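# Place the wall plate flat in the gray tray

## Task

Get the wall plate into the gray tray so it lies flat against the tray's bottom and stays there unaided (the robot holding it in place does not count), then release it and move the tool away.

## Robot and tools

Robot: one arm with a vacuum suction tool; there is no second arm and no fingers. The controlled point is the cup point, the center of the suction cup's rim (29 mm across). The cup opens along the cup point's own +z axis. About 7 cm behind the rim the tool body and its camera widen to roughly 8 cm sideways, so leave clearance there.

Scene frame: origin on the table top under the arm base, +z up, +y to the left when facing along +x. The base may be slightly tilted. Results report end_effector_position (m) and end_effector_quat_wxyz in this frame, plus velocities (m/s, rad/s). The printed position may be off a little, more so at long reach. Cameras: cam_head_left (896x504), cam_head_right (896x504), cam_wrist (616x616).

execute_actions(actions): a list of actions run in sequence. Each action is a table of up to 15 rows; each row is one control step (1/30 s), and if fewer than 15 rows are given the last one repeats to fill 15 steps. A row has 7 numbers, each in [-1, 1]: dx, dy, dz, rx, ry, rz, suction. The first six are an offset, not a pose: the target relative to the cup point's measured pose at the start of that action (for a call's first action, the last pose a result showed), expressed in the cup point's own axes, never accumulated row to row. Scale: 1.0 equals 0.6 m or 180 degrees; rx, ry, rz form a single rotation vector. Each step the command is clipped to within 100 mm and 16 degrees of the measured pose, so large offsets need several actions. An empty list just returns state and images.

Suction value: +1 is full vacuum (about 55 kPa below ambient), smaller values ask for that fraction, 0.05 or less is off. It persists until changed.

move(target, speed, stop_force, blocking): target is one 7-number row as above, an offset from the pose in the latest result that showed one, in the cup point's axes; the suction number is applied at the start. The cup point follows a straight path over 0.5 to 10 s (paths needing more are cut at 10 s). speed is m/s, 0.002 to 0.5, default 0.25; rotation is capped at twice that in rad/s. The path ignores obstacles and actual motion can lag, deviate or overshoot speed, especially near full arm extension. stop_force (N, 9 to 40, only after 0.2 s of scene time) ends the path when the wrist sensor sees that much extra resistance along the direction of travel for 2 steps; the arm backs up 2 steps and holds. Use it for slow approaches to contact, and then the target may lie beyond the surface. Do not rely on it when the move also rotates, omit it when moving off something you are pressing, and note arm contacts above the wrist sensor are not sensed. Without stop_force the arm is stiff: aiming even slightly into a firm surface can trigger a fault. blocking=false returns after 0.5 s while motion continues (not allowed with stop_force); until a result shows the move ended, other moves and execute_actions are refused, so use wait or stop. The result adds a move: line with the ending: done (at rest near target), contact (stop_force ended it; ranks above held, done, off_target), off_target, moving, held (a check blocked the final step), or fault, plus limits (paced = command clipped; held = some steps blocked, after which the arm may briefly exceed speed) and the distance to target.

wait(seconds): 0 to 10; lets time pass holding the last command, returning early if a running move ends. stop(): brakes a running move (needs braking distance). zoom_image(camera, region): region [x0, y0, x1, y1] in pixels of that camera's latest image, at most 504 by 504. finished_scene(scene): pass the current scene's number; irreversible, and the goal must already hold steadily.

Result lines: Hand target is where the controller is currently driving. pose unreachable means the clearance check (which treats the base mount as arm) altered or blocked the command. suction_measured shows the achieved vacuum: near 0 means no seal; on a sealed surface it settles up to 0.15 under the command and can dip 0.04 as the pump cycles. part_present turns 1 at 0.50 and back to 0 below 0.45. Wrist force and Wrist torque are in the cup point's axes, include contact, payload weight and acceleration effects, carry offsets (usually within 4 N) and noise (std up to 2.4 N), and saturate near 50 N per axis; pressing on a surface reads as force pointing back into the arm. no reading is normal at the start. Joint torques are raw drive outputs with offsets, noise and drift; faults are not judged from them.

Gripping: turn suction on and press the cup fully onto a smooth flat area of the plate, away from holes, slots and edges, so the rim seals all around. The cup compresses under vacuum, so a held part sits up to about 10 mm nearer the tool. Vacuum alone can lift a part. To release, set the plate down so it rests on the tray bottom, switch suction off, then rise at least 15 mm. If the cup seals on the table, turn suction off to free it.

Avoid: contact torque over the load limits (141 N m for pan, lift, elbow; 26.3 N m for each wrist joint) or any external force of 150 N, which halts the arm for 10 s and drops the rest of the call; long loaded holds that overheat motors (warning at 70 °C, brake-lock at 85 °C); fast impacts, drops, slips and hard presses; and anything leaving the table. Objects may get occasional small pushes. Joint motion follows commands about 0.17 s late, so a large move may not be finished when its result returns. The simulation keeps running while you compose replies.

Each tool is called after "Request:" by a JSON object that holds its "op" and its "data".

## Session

Request:
{"op": "execute_actions", "data": {"actions": []}}

Scene clock: 0.00 s.
end_effector_position=(+0.4311, +0.0205, +0.3234) suction_measured=0.00 part_present=0 end_effector_quat_wxyz=(-0.006, -0.023, +1.000, -0.004) end_effector_velocity=(-0.000, +0.000, -0.000) end_effector_angular_velocity=(+0.002, +0.002, -0.000)
Joint positions: [-0.316 -1.724  2.043 -1.891 -1.572 -0.317]
Joint velocities: [-0.    -0.     0.     0.002  0.001 -0.   ]
Joint torques (N m, as the arm reports them, + toward a larger angle): no reading
Motor temperatures (°C, as the motors report them): [23 27 23 29 31 33]
Wrist force (N, on the end effector, along its own x y z axes, offset not removed): no reading
Wrist torque (N m, same axes, about the end effector's origin, offset not removed): no reading
Hand target: +0.431, +0.021, +0.323; -0.006, -0.023, +1.000, -0.004

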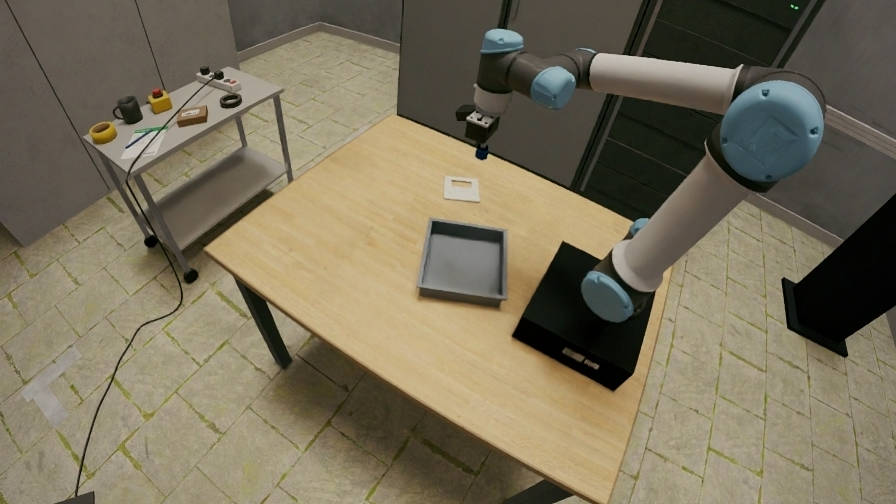

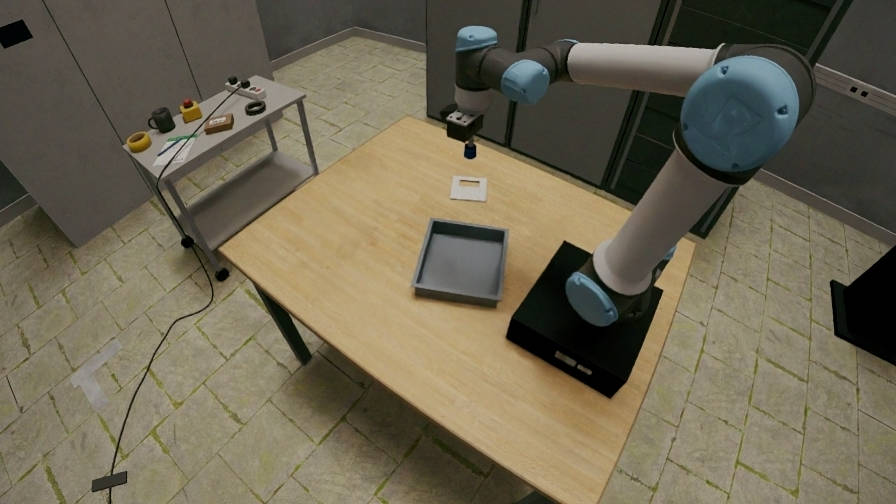

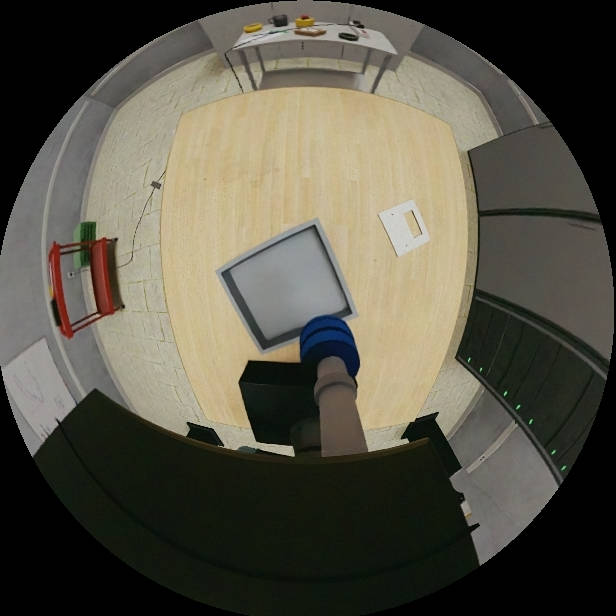

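Request:
{"op": "move", "data": {"target": [-0.16,-0.24,0.35,0,0,0,0], "speed": 0.35}}

Scene clock: 1.83 s.
end_effector_position=(+0.5306, -0.1205, +0.1137) suction_measured=0.00 part_present=0 end_effector_quat_wxyz=(-0.006, -0.023, +1.000, -0.004) end_effector_velocity=(+0.002, -0.001, -0.001) end_effector_angular_velocity=(-0.000, -0.001, -0.000)
Joint positions: [-0.515 -1.147  2.018 -2.443 -1.572 -0.516]
Joint velocities: [-0.     0.006 -0.004 -0.003 -0.     0.   ]
Joint torques (N m, as the arm reports them, + toward a larger angle): [-15.65 -22.34 -23.9   -4.34   2.53  -1.59]
Motor temperatures (°C, as the motors report them): [23 27 23 29 31 33]
Wrist force (N, on the end effector, along its own x y z axes, offset not removed): [-0.4 -0.3 -1.9]
Wrist torque (N m, same axes, about the end effector's origin, offset not removed): [0.05 0.18 -0.28]
Hand target: +0.531, -0.121, +0.113; -0.006, -0.023, +1.000, -0.004
Off the commanded pose: 0.001 m, 0 deg.
move: done

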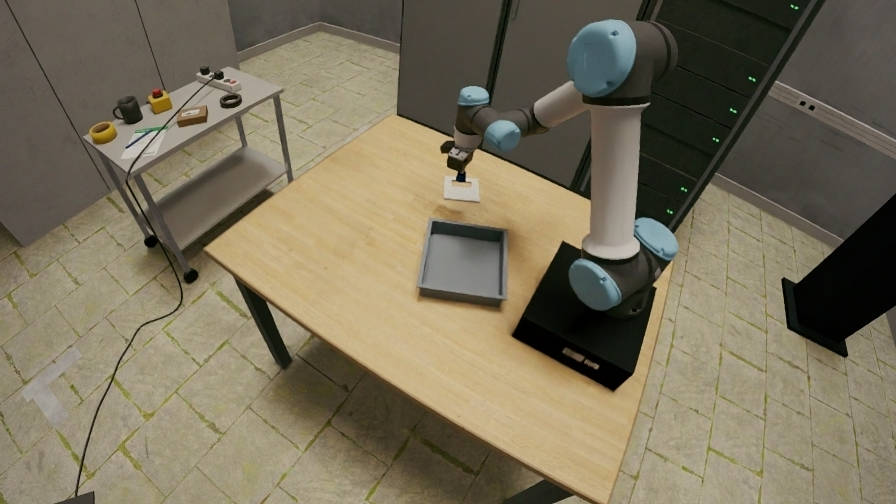

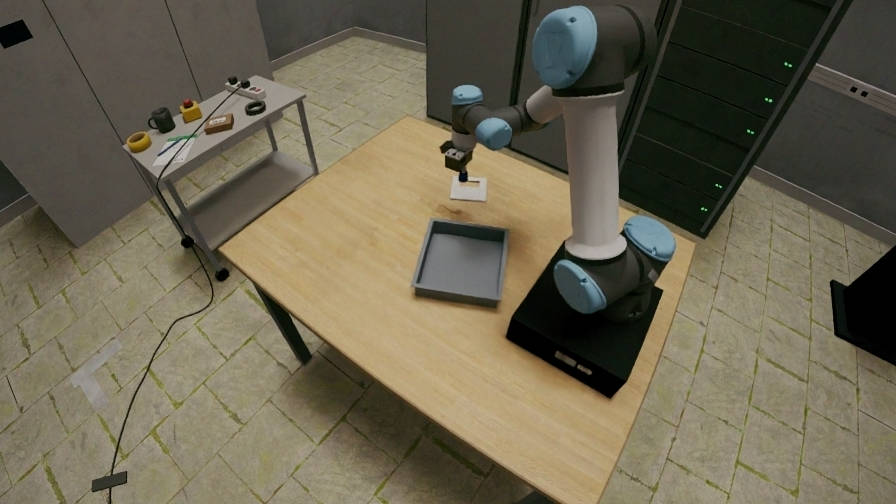

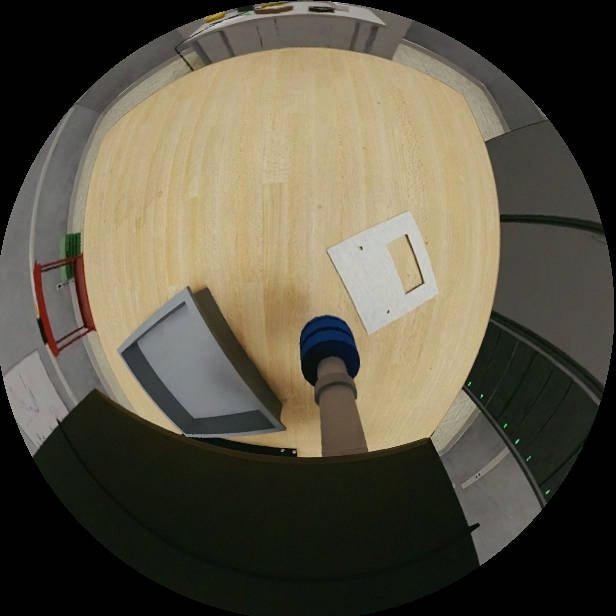

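Request:
{"op": "move", "data": {"target": [-0.055,-0.13,0.15,0,0,0,0]}}

Scene clock: 3.27 s.
end_effector_position=(+0.5659, -0.1975, +0.0241) suction_measured=0.00 part_present=0 end_effector_quat_wxyz=(-0.006, -0.023, +1.000, -0.004) end_effector_velocity=(+0.002, -0.001, -0.001) end_effector_angular_velocity=(+0.000, -0.002, +0.001)
Joint positions: [-0.602 -0.877  1.873 -2.568 -1.572 -0.604]
Joint velocities: [-0.001  0.005 -0.005 -0.002  0.001 -0.001]
Joint torques (N m, as the arm reports them, + toward a larger angle): [-15.36 -29.33 -21.35  -4.24   2.62  -1.59]
Motor temperatures (°C, as the motors report them): [23 27 23 29 31 33]
Wrist force (N, on the end effector, along its own x y z axes, offset not removed): [0.3 2.3 -2.3]
Wrist torque (N m, same axes, about the end effector's origin, offset not removed): [0.40 0.03 -0.04]
Hand target: +0.566, -0.198, +0.024; -0.006, -0.023, +1.000, -0.004
Off the commanded pose: 0.000 m, 0 deg.
move: done

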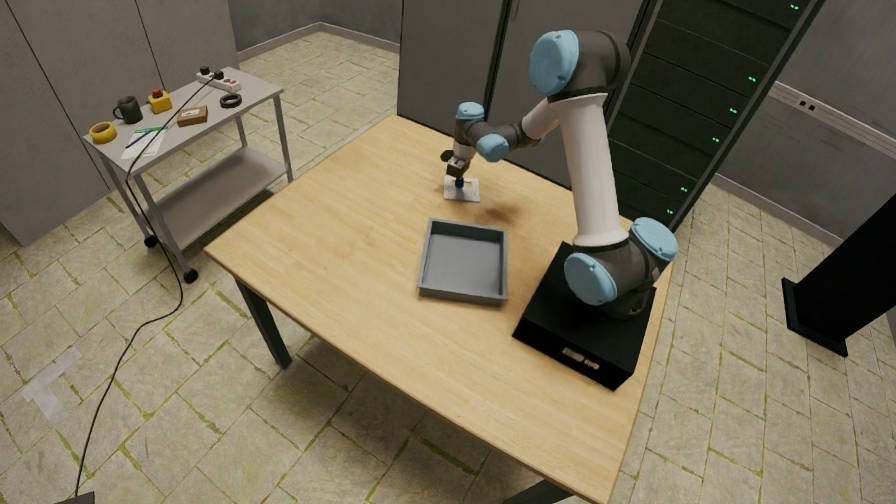

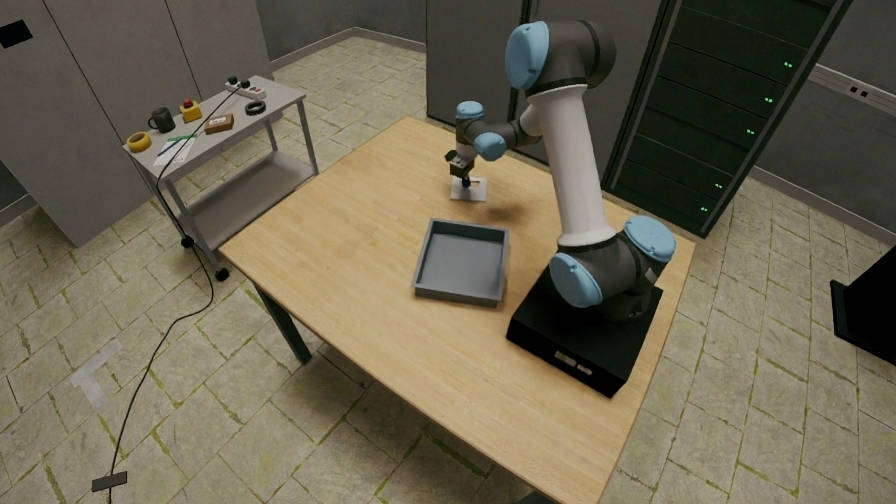

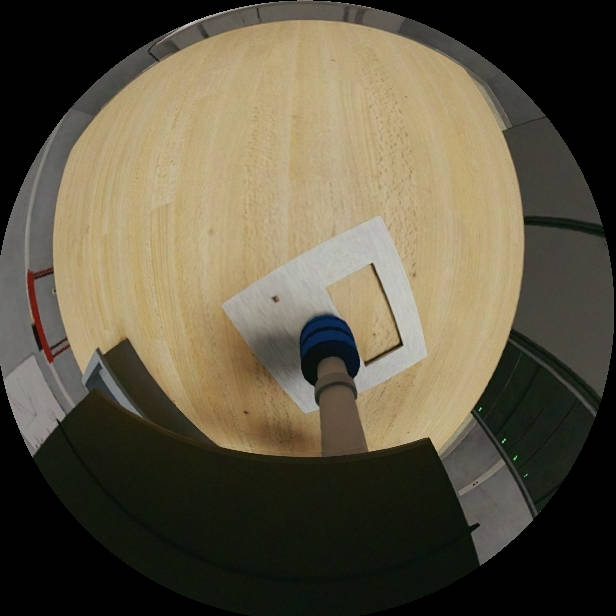

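Request:
{"op": "move", "data": {"target": [0,0.03,0.015,0,0,0,1], "speed": 0.05}}

Request:
{"op": "move", "data": {"target": [0,0,0.05,0,0,0,1], "speed": 0.008, "stop_force": 9}}

Scene clock: 4.47 s.
end_effector_position=(+0.5650, -0.1798, +0.0151) suction_measured=0.00 part_present=0 end_effector_quat_wxyz=(-0.006, -0.023, +1.000, -0.004) end_effector_velocity=(+0.001, +0.003, -0.001) end_effector_angular_velocity=(+0.001, -0.002, +0.001)
Joint positions: [-0.577 -0.867  1.892 -2.597 -1.572 -0.578]
Joint velocities: [ 0.004  0.001  0.002 -0.005  0.002  0.003]
Joint torques (N m, as the arm reports them, + toward a larger angle): [ 11.77 -28.85  -5.82  -4.23   1.88   1.5 ]
Motor temperatures (°C, as the motors report them): [23 27 23 29 31 33]
Wrist force (N, on the end effector, along its own x y z axes, offset not removed): [-2.3 0.8 0.8]
Wrist torque (N m, same axes, about the end effector's origin, offset not removed): [-0.06 0.33 -0.12]
Hand target: +0.565, -0.180, +0.015; -0.006, -0.023, +1.000, -0.004
Off the commanded pose: 0.000 m, 0 deg.
move: done

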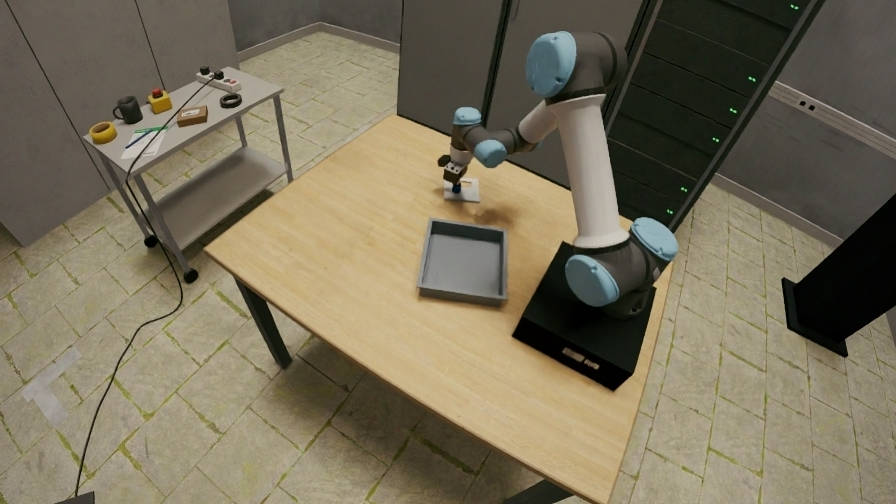

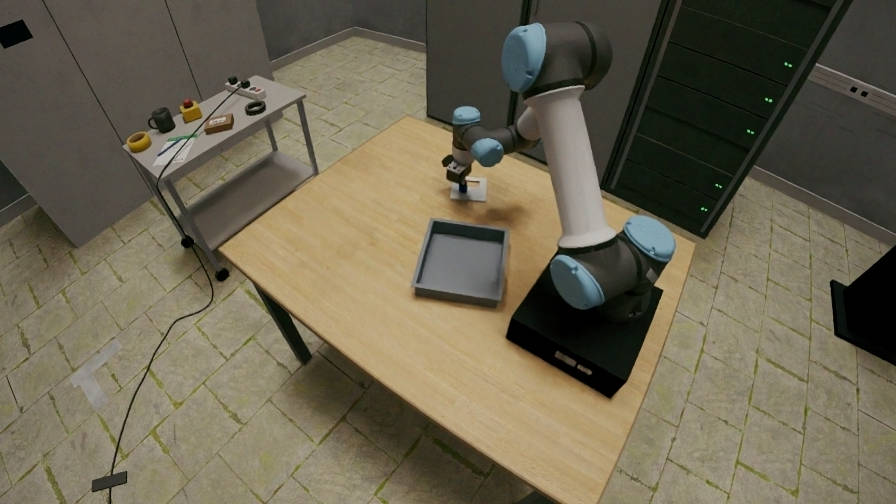

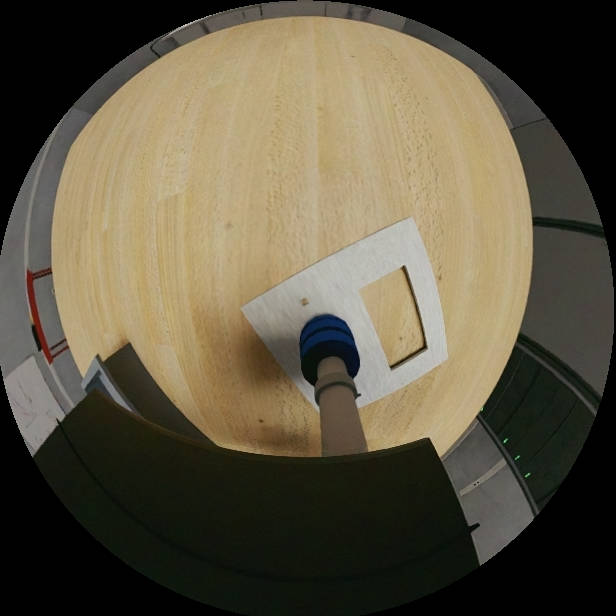

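Scene clock: 7.17 s.
end_effector_position=(+0.5649, -0.1801, -0.0032) suction_measured=0.99 part_present=1 end_effector_quat_wxyz=(-0.006, -0.023, +1.000, -0.004) end_effector_velocity=(-0.001, +0.001, +0.001) end_effector_angular_velocity=(+0.004, +0.004, +0.000)
Joint positions: [-0.577 -0.828  1.89  -2.635 -1.572 -0.578]
Joint velocities: [ 0.    -0.004 -0.     0.01   0.001  0.   ]
Joint torques (N m, as the arm reports them, + toward a larger angle): [-15.68 -34.55  -0.11   2.93   1.43  -1.55]
Motor temperatures (°C, as the motors report them): [23 27 23 29 31 33]
Wrist force (N, on the end effector, along its own x y z axes, offset not removed): [2.7 3.2 -32.4]
Wrist torque (N m, same axes, about the end effector's origin, offset not removed): [0.08 0.09 -0.07]
Hand target: +0.565, -0.180, -0.003; -0.006, -0.023, +1.000, -0.004
Off the commanded pose: 0.012 m, 0 deg.
move: contact

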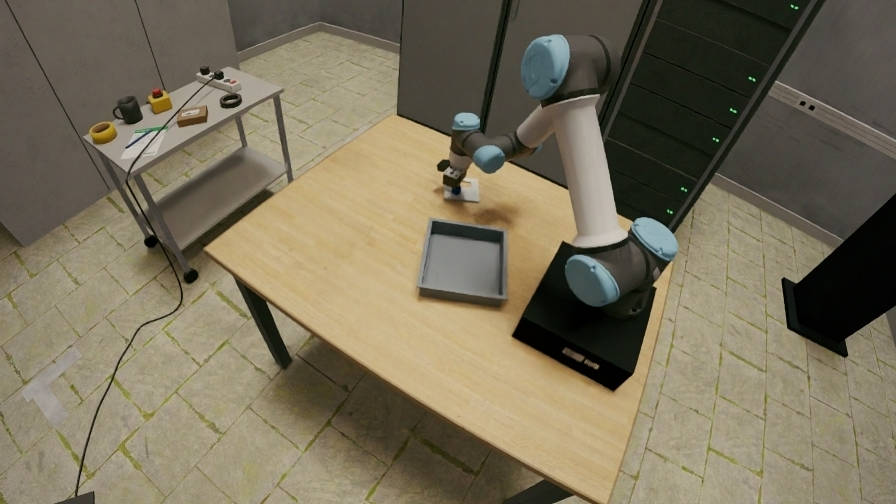

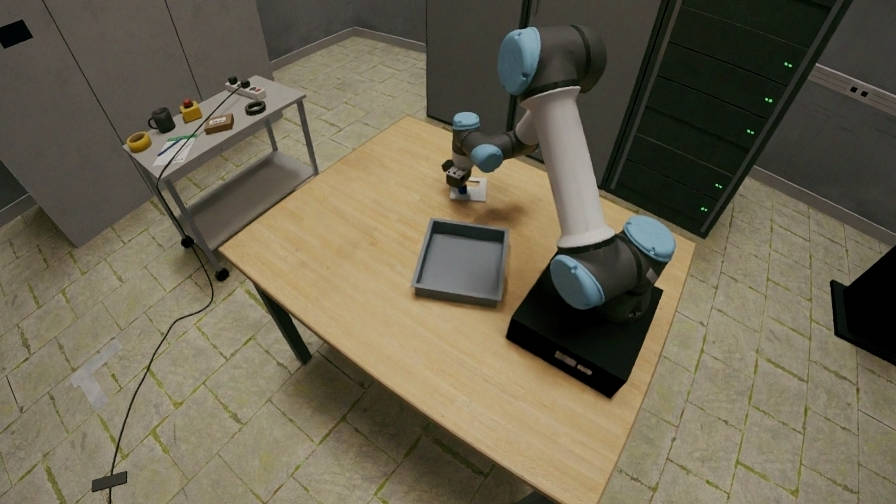

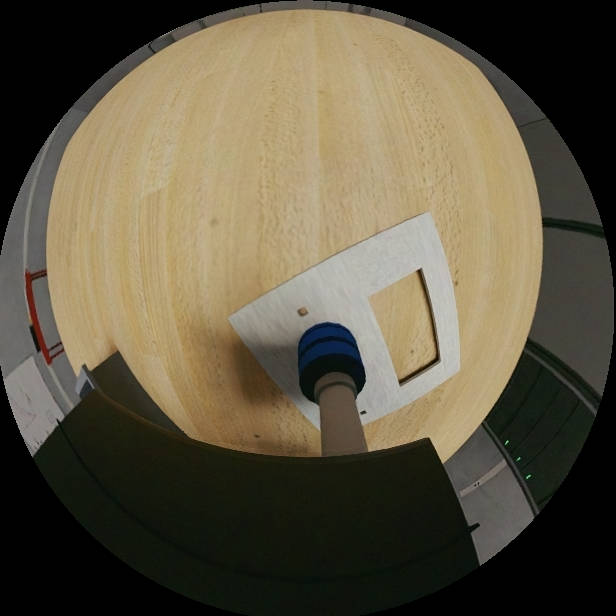

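Request:
{"op": "move", "data": {"target": [0,0,-0.17,0,0,0,1]}}

Request:
{"op": "move", "data": {"target": [0.19,0.475,0,0,0,0,1], "speed": 0.3}}

Scene clock: 8.50 s.
end_effector_position=(+0.5661, -0.1792, +0.0984) suction_measured=0.99 part_present=1 end_effector_quat_wxyz=(-0.006, -0.023, +1.000, -0.004) end_effector_velocity=(-0.001, -0.000, +0.002) end_effector_angular_velocity=(-0.001, +0.003, -0.001)
Joint positions: [-0.577 -1.033  1.876 -2.416 -1.572 -0.578]
Joint velocities: [-0.001 -0.004 -0.001  0.007 -0.002  0.   ]
Joint torques (N m, as the arm reports them, + toward a larger angle): [-15.47 -46.14 -24.23   0.32  -0.36  -1.65]
Motor temperatures (°C, as the motors report them): [23 27 23 29 31 33]
Wrist force (N, on the end effector, along its own x y z axes, offset not removed): [1.7 3.1 -0.3]
Wrist torque (N m, same axes, about the end effector's origin, offset not removed): [0.17 -0.10 -0.19]
Hand target: +0.566, -0.179, +0.099; -0.006, -0.023, +1.000, -0.004
Off the commanded pose: 0.000 m, 0 deg.
move: done

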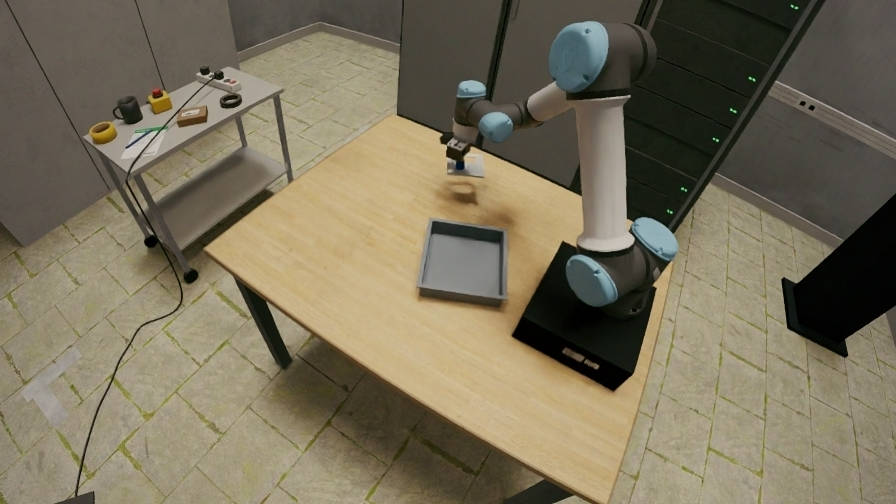

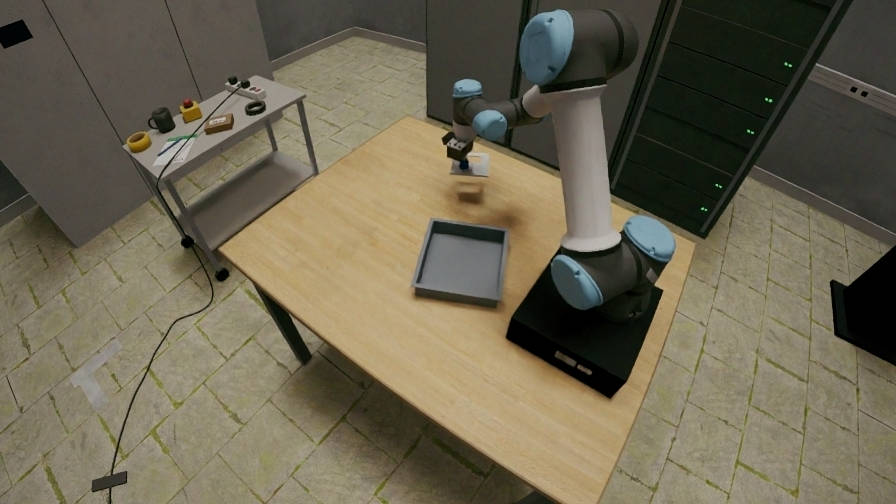

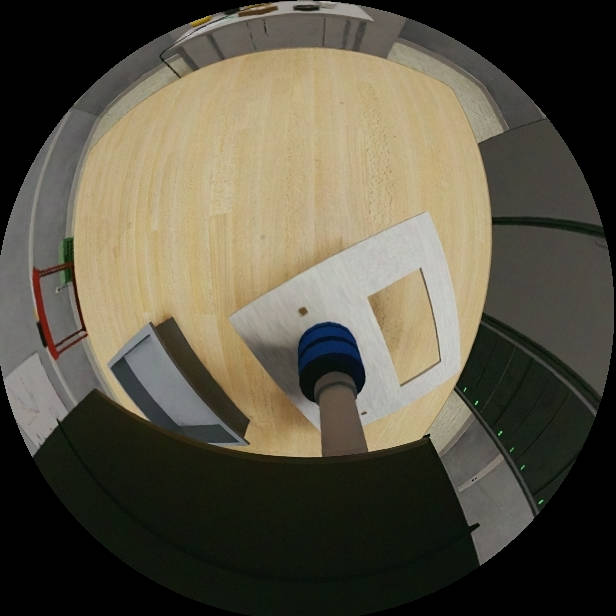

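Scene clock: 10.27 s.
end_effector_position=(+0.4396, +0.1001, +0.0976) suction_measured=1.00 part_present=1 end_effector_quat_wxyz=(-0.005, -0.023, +1.000, -0.004) end_effector_velocity=(-0.001, +0.002, +0.000) end_effector_angular_velocity=(+0.000, +0.002, -0.001)
Joint positions: [-0.12  -1.271  2.291 -2.593 -1.572 -0.121]
Joint velocities: [ 0.005 -0.001  0.     0.002  0.     0.006]
Joint torques (N m, as the arm reports them, + toward a larger angle): [ 13.19 -35.68  -5.56   0.25  -2.36   1.4 ]
Motor temperatures (°C, as the motors report them): [23 27 23 29 31 33]
Wrist force (N, on the end effector, along its own x y z axes, offset not removed): [-0.7 1.3 0.0]
Wrist torque (N m, same axes, about the end effector's origin, offset not removed): [0.07 0.13 -0.15]
Hand target: +0.440, +0.100, +0.098; -0.005, -0.023, +1.000, -0.004
Off the commanded pose: 0.001 m, 0 deg.
move: done

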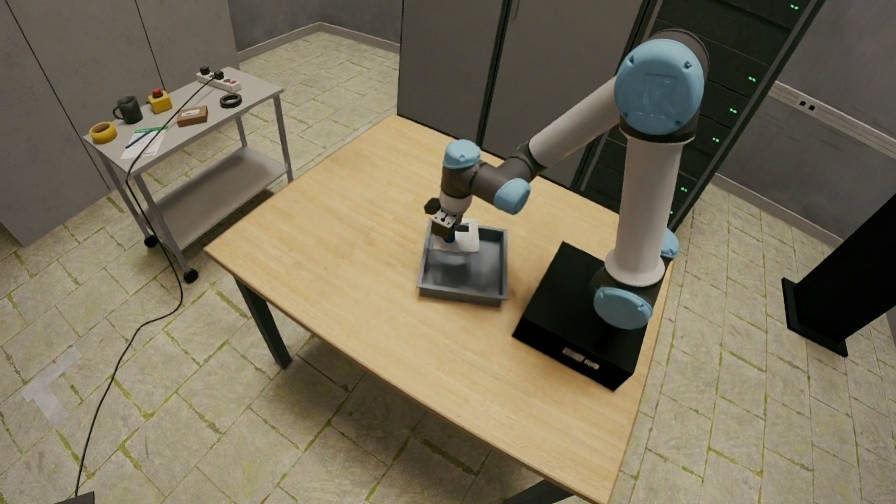

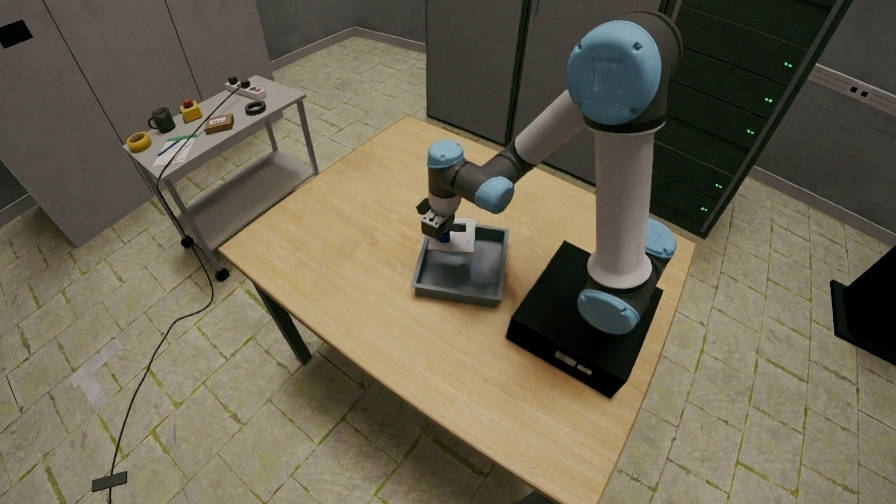

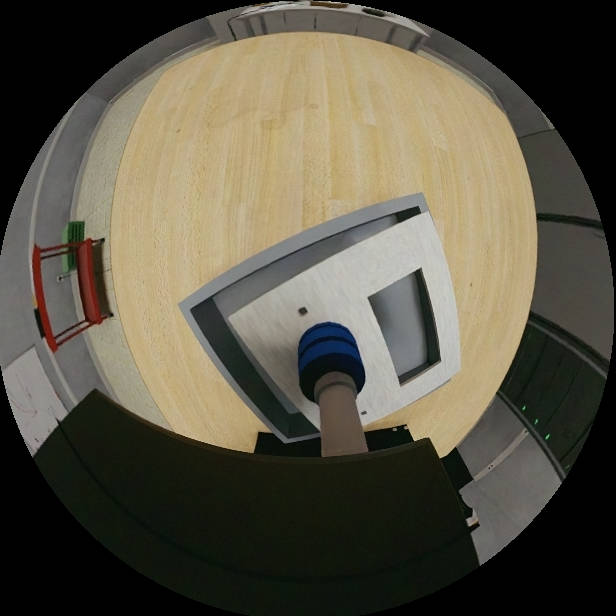

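Request:
{"op": "move", "data": {"target": [0.025,0.015,0.07,0,0,0,1], "speed": 0.1}}

Scene clock: 11.57 s.
end_effector_position=(+0.4238, +0.1080, +0.0561) suction_measured=1.00 part_present=1 end_effector_quat_wxyz=(-0.005, -0.023, +1.000, -0.004) end_effector_velocity=(-0.001, +0.001, -0.003) end_effector_angular_velocity=(+0.000, -0.001, -0.000)
Joint positions: [-0.103 -1.172  2.345 -2.745 -1.572 -0.104]
Joint velocities: [ 0.002  0.008  0.002 -0.011  0.001  0.002]
Joint torques (N m, as the arm reports them, + toward a larger angle): [ 13.36 -16.95  -1.56  -4.38   2.72   1.51]
Motor temperatures (°C, as the motors report them): [23 27 23 29 31 33]
Wrist force (N, on the end effector, along its own x y z axes, offset not removed): [-0.6 5.2 1.6]
Wrist torque (N m, same axes, about the end effector's origin, offset not removed): [0.73 0.13 0.04]
Hand target: +0.424, +0.108, +0.056; -0.005, -0.023, +1.000, -0.004
Off the commanded pose: 0.000 m, 0 deg.
move: done

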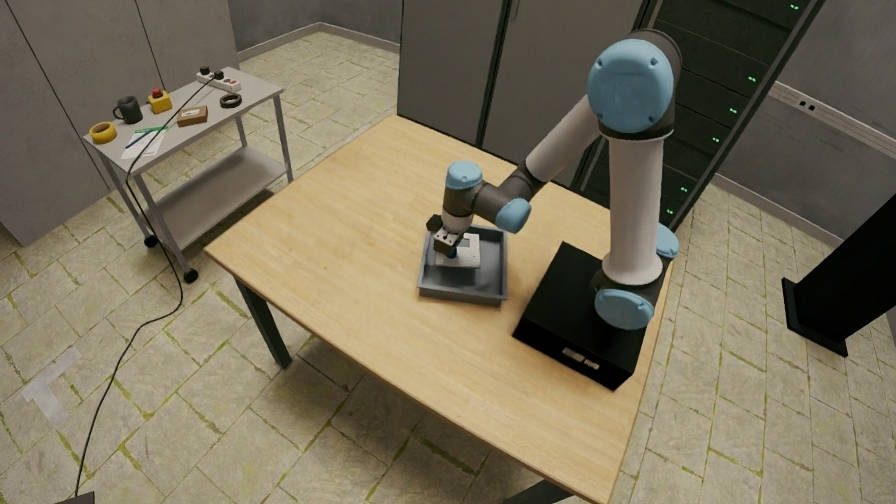

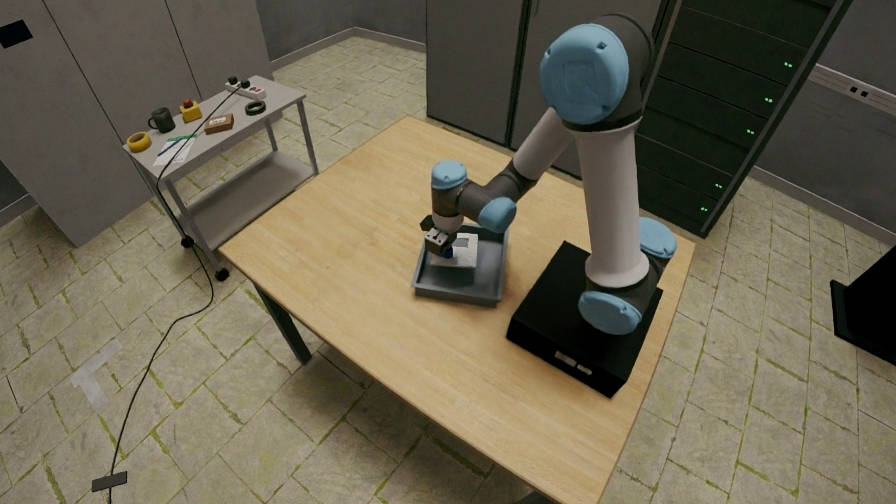

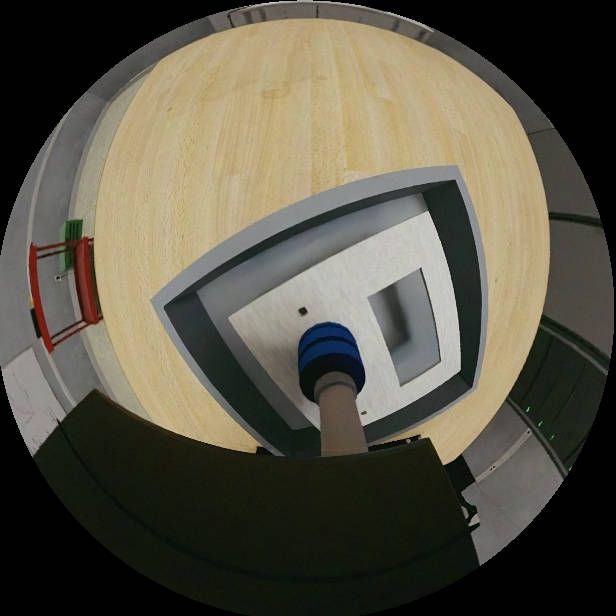

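Request:
{"op": "move", "data": {"target": [0,0.022,0.07,0,0,0,1], "speed": 0.08}}

Request:
{"op": "move", "data": {"target": [0,0,0.05,0,0,0,1], "speed": 0.008, "stop_force": 9}}

Scene clock: 13.13 s.
end_effector_position=(+0.4228, +0.1209, +0.0144) suction_measured=0.98 part_present=1 end_effector_quat_wxyz=(-0.005, -0.023, +1.000, -0.004) end_effector_velocity=(+0.000, +0.001, -0.002) end_effector_angular_velocity=(-0.000, -0.000, -0.001)
Joint positions: [-0.072 -1.04   2.34  -2.873 -1.572 -0.073]
Joint velocities: [ 0.002  0.007 -0.001 -0.006 -0.     0.003]
Joint torques (N m, as the arm reports them, + toward a larger angle): [ 13.67 -18.15 -16.2   -4.36  -1.32   1.48]
Motor temperatures (°C, as the motors report them): [23 27 23 29 31 33]
Wrist force (N, on the end effector, along its own x y z axes, offset not removed): [-1.3 -0.2 1.5]
Wrist torque (N m, same axes, about the end effector's origin, offset not removed): [-0.10 0.52 -0.09]
Hand target: +0.423, +0.121, +0.014; -0.005, -0.023, +1.000, -0.004
Off the commanded pose: 0.000 m, 0 deg.
move: done

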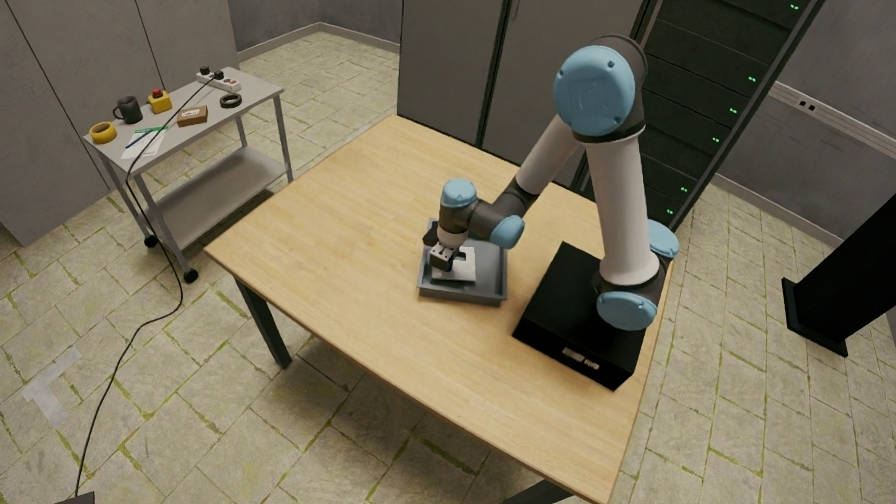

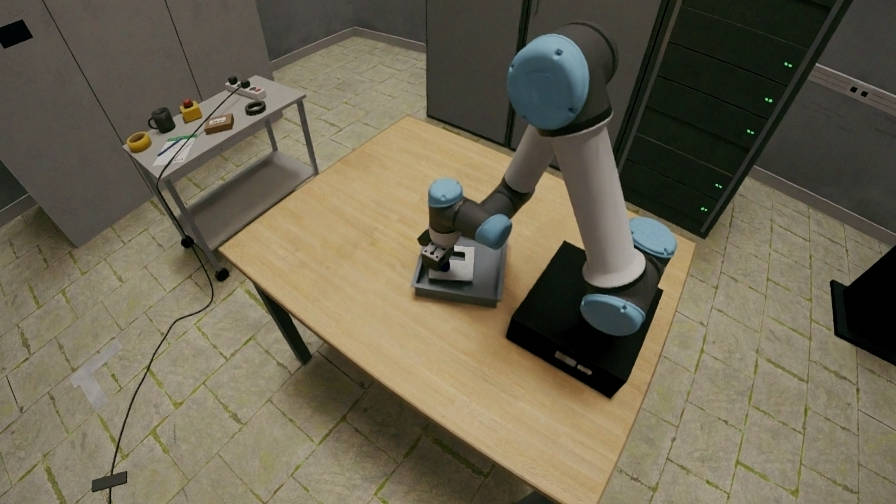

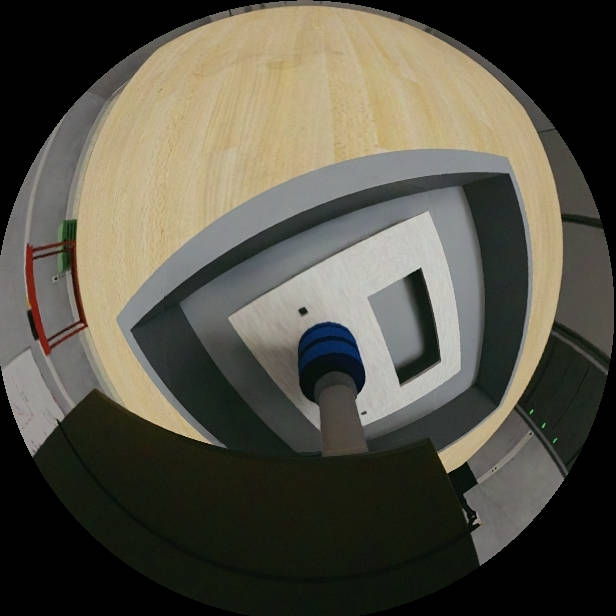

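Scene clock: 15.37 s.
end_effector_position=(+0.4227, +0.1207, -0.0003) suction_measured=1.00 part_present=1 end_effector_quat_wxyz=(-0.005, -0.023, +1.000, -0.004) end_effector_velocity=(-0.001, +0.000, +0.002) end_effector_angular_velocity=(+0.001, +0.004, +0.001)
Joint positions: [-0.072 -0.993  2.337 -2.917 -1.572 -0.073]
Joint velocities: [ 0.    -0.007 -0.     0.011  0.001 -0.001]
Joint torques (N m, as the arm reports them, + toward a larger angle): [-15.79 -31.21  -4.48   0.94  -0.02  -1.63]
Motor temperatures (°C, as the motors report them): [23 27 23 29 31 33]
Wrist force (N, on the end effector, along its own x y z axes, offset not removed): [6.0 2.7 -23.5]
Wrist torque (N m, same axes, about the end effector's origin, offset not removed): [0.30 0.20 -0.07]
Hand target: +0.423, +0.121, +0.000; -0.005, -0.023, +1.000, -0.004
Off the commanded pose: 0.015 m, 0 deg.
move: contact

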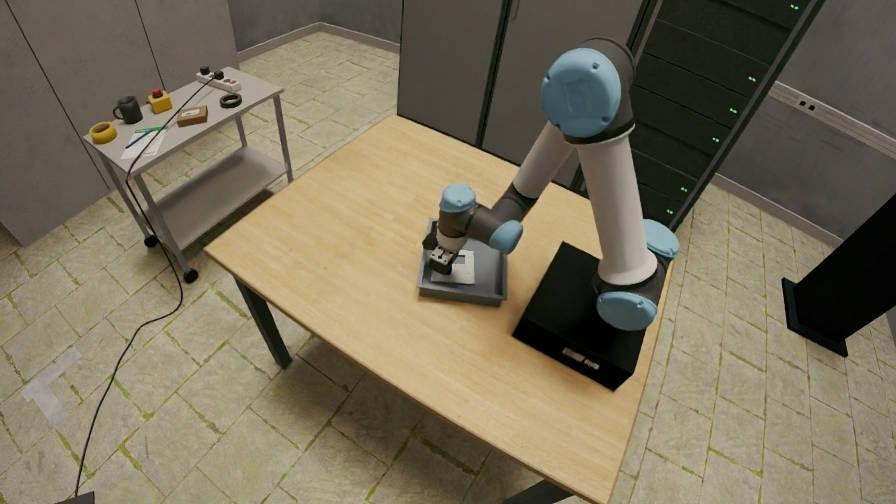

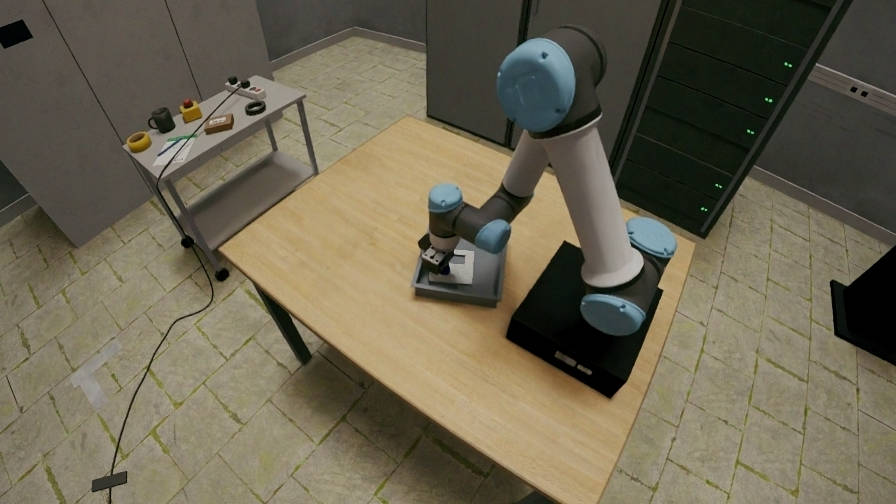

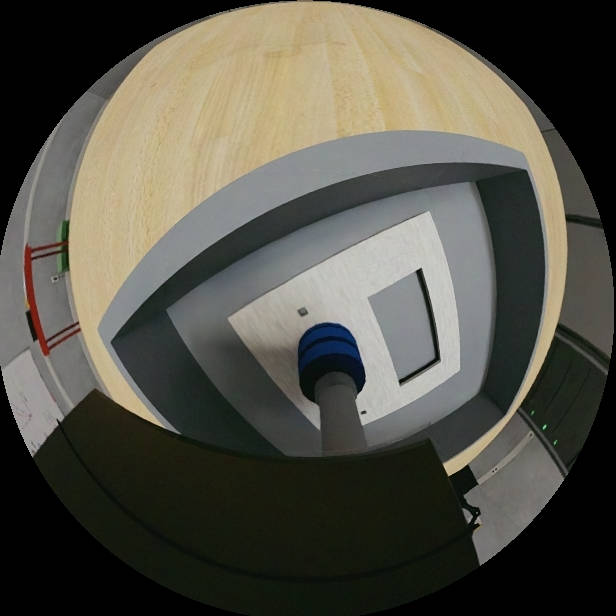

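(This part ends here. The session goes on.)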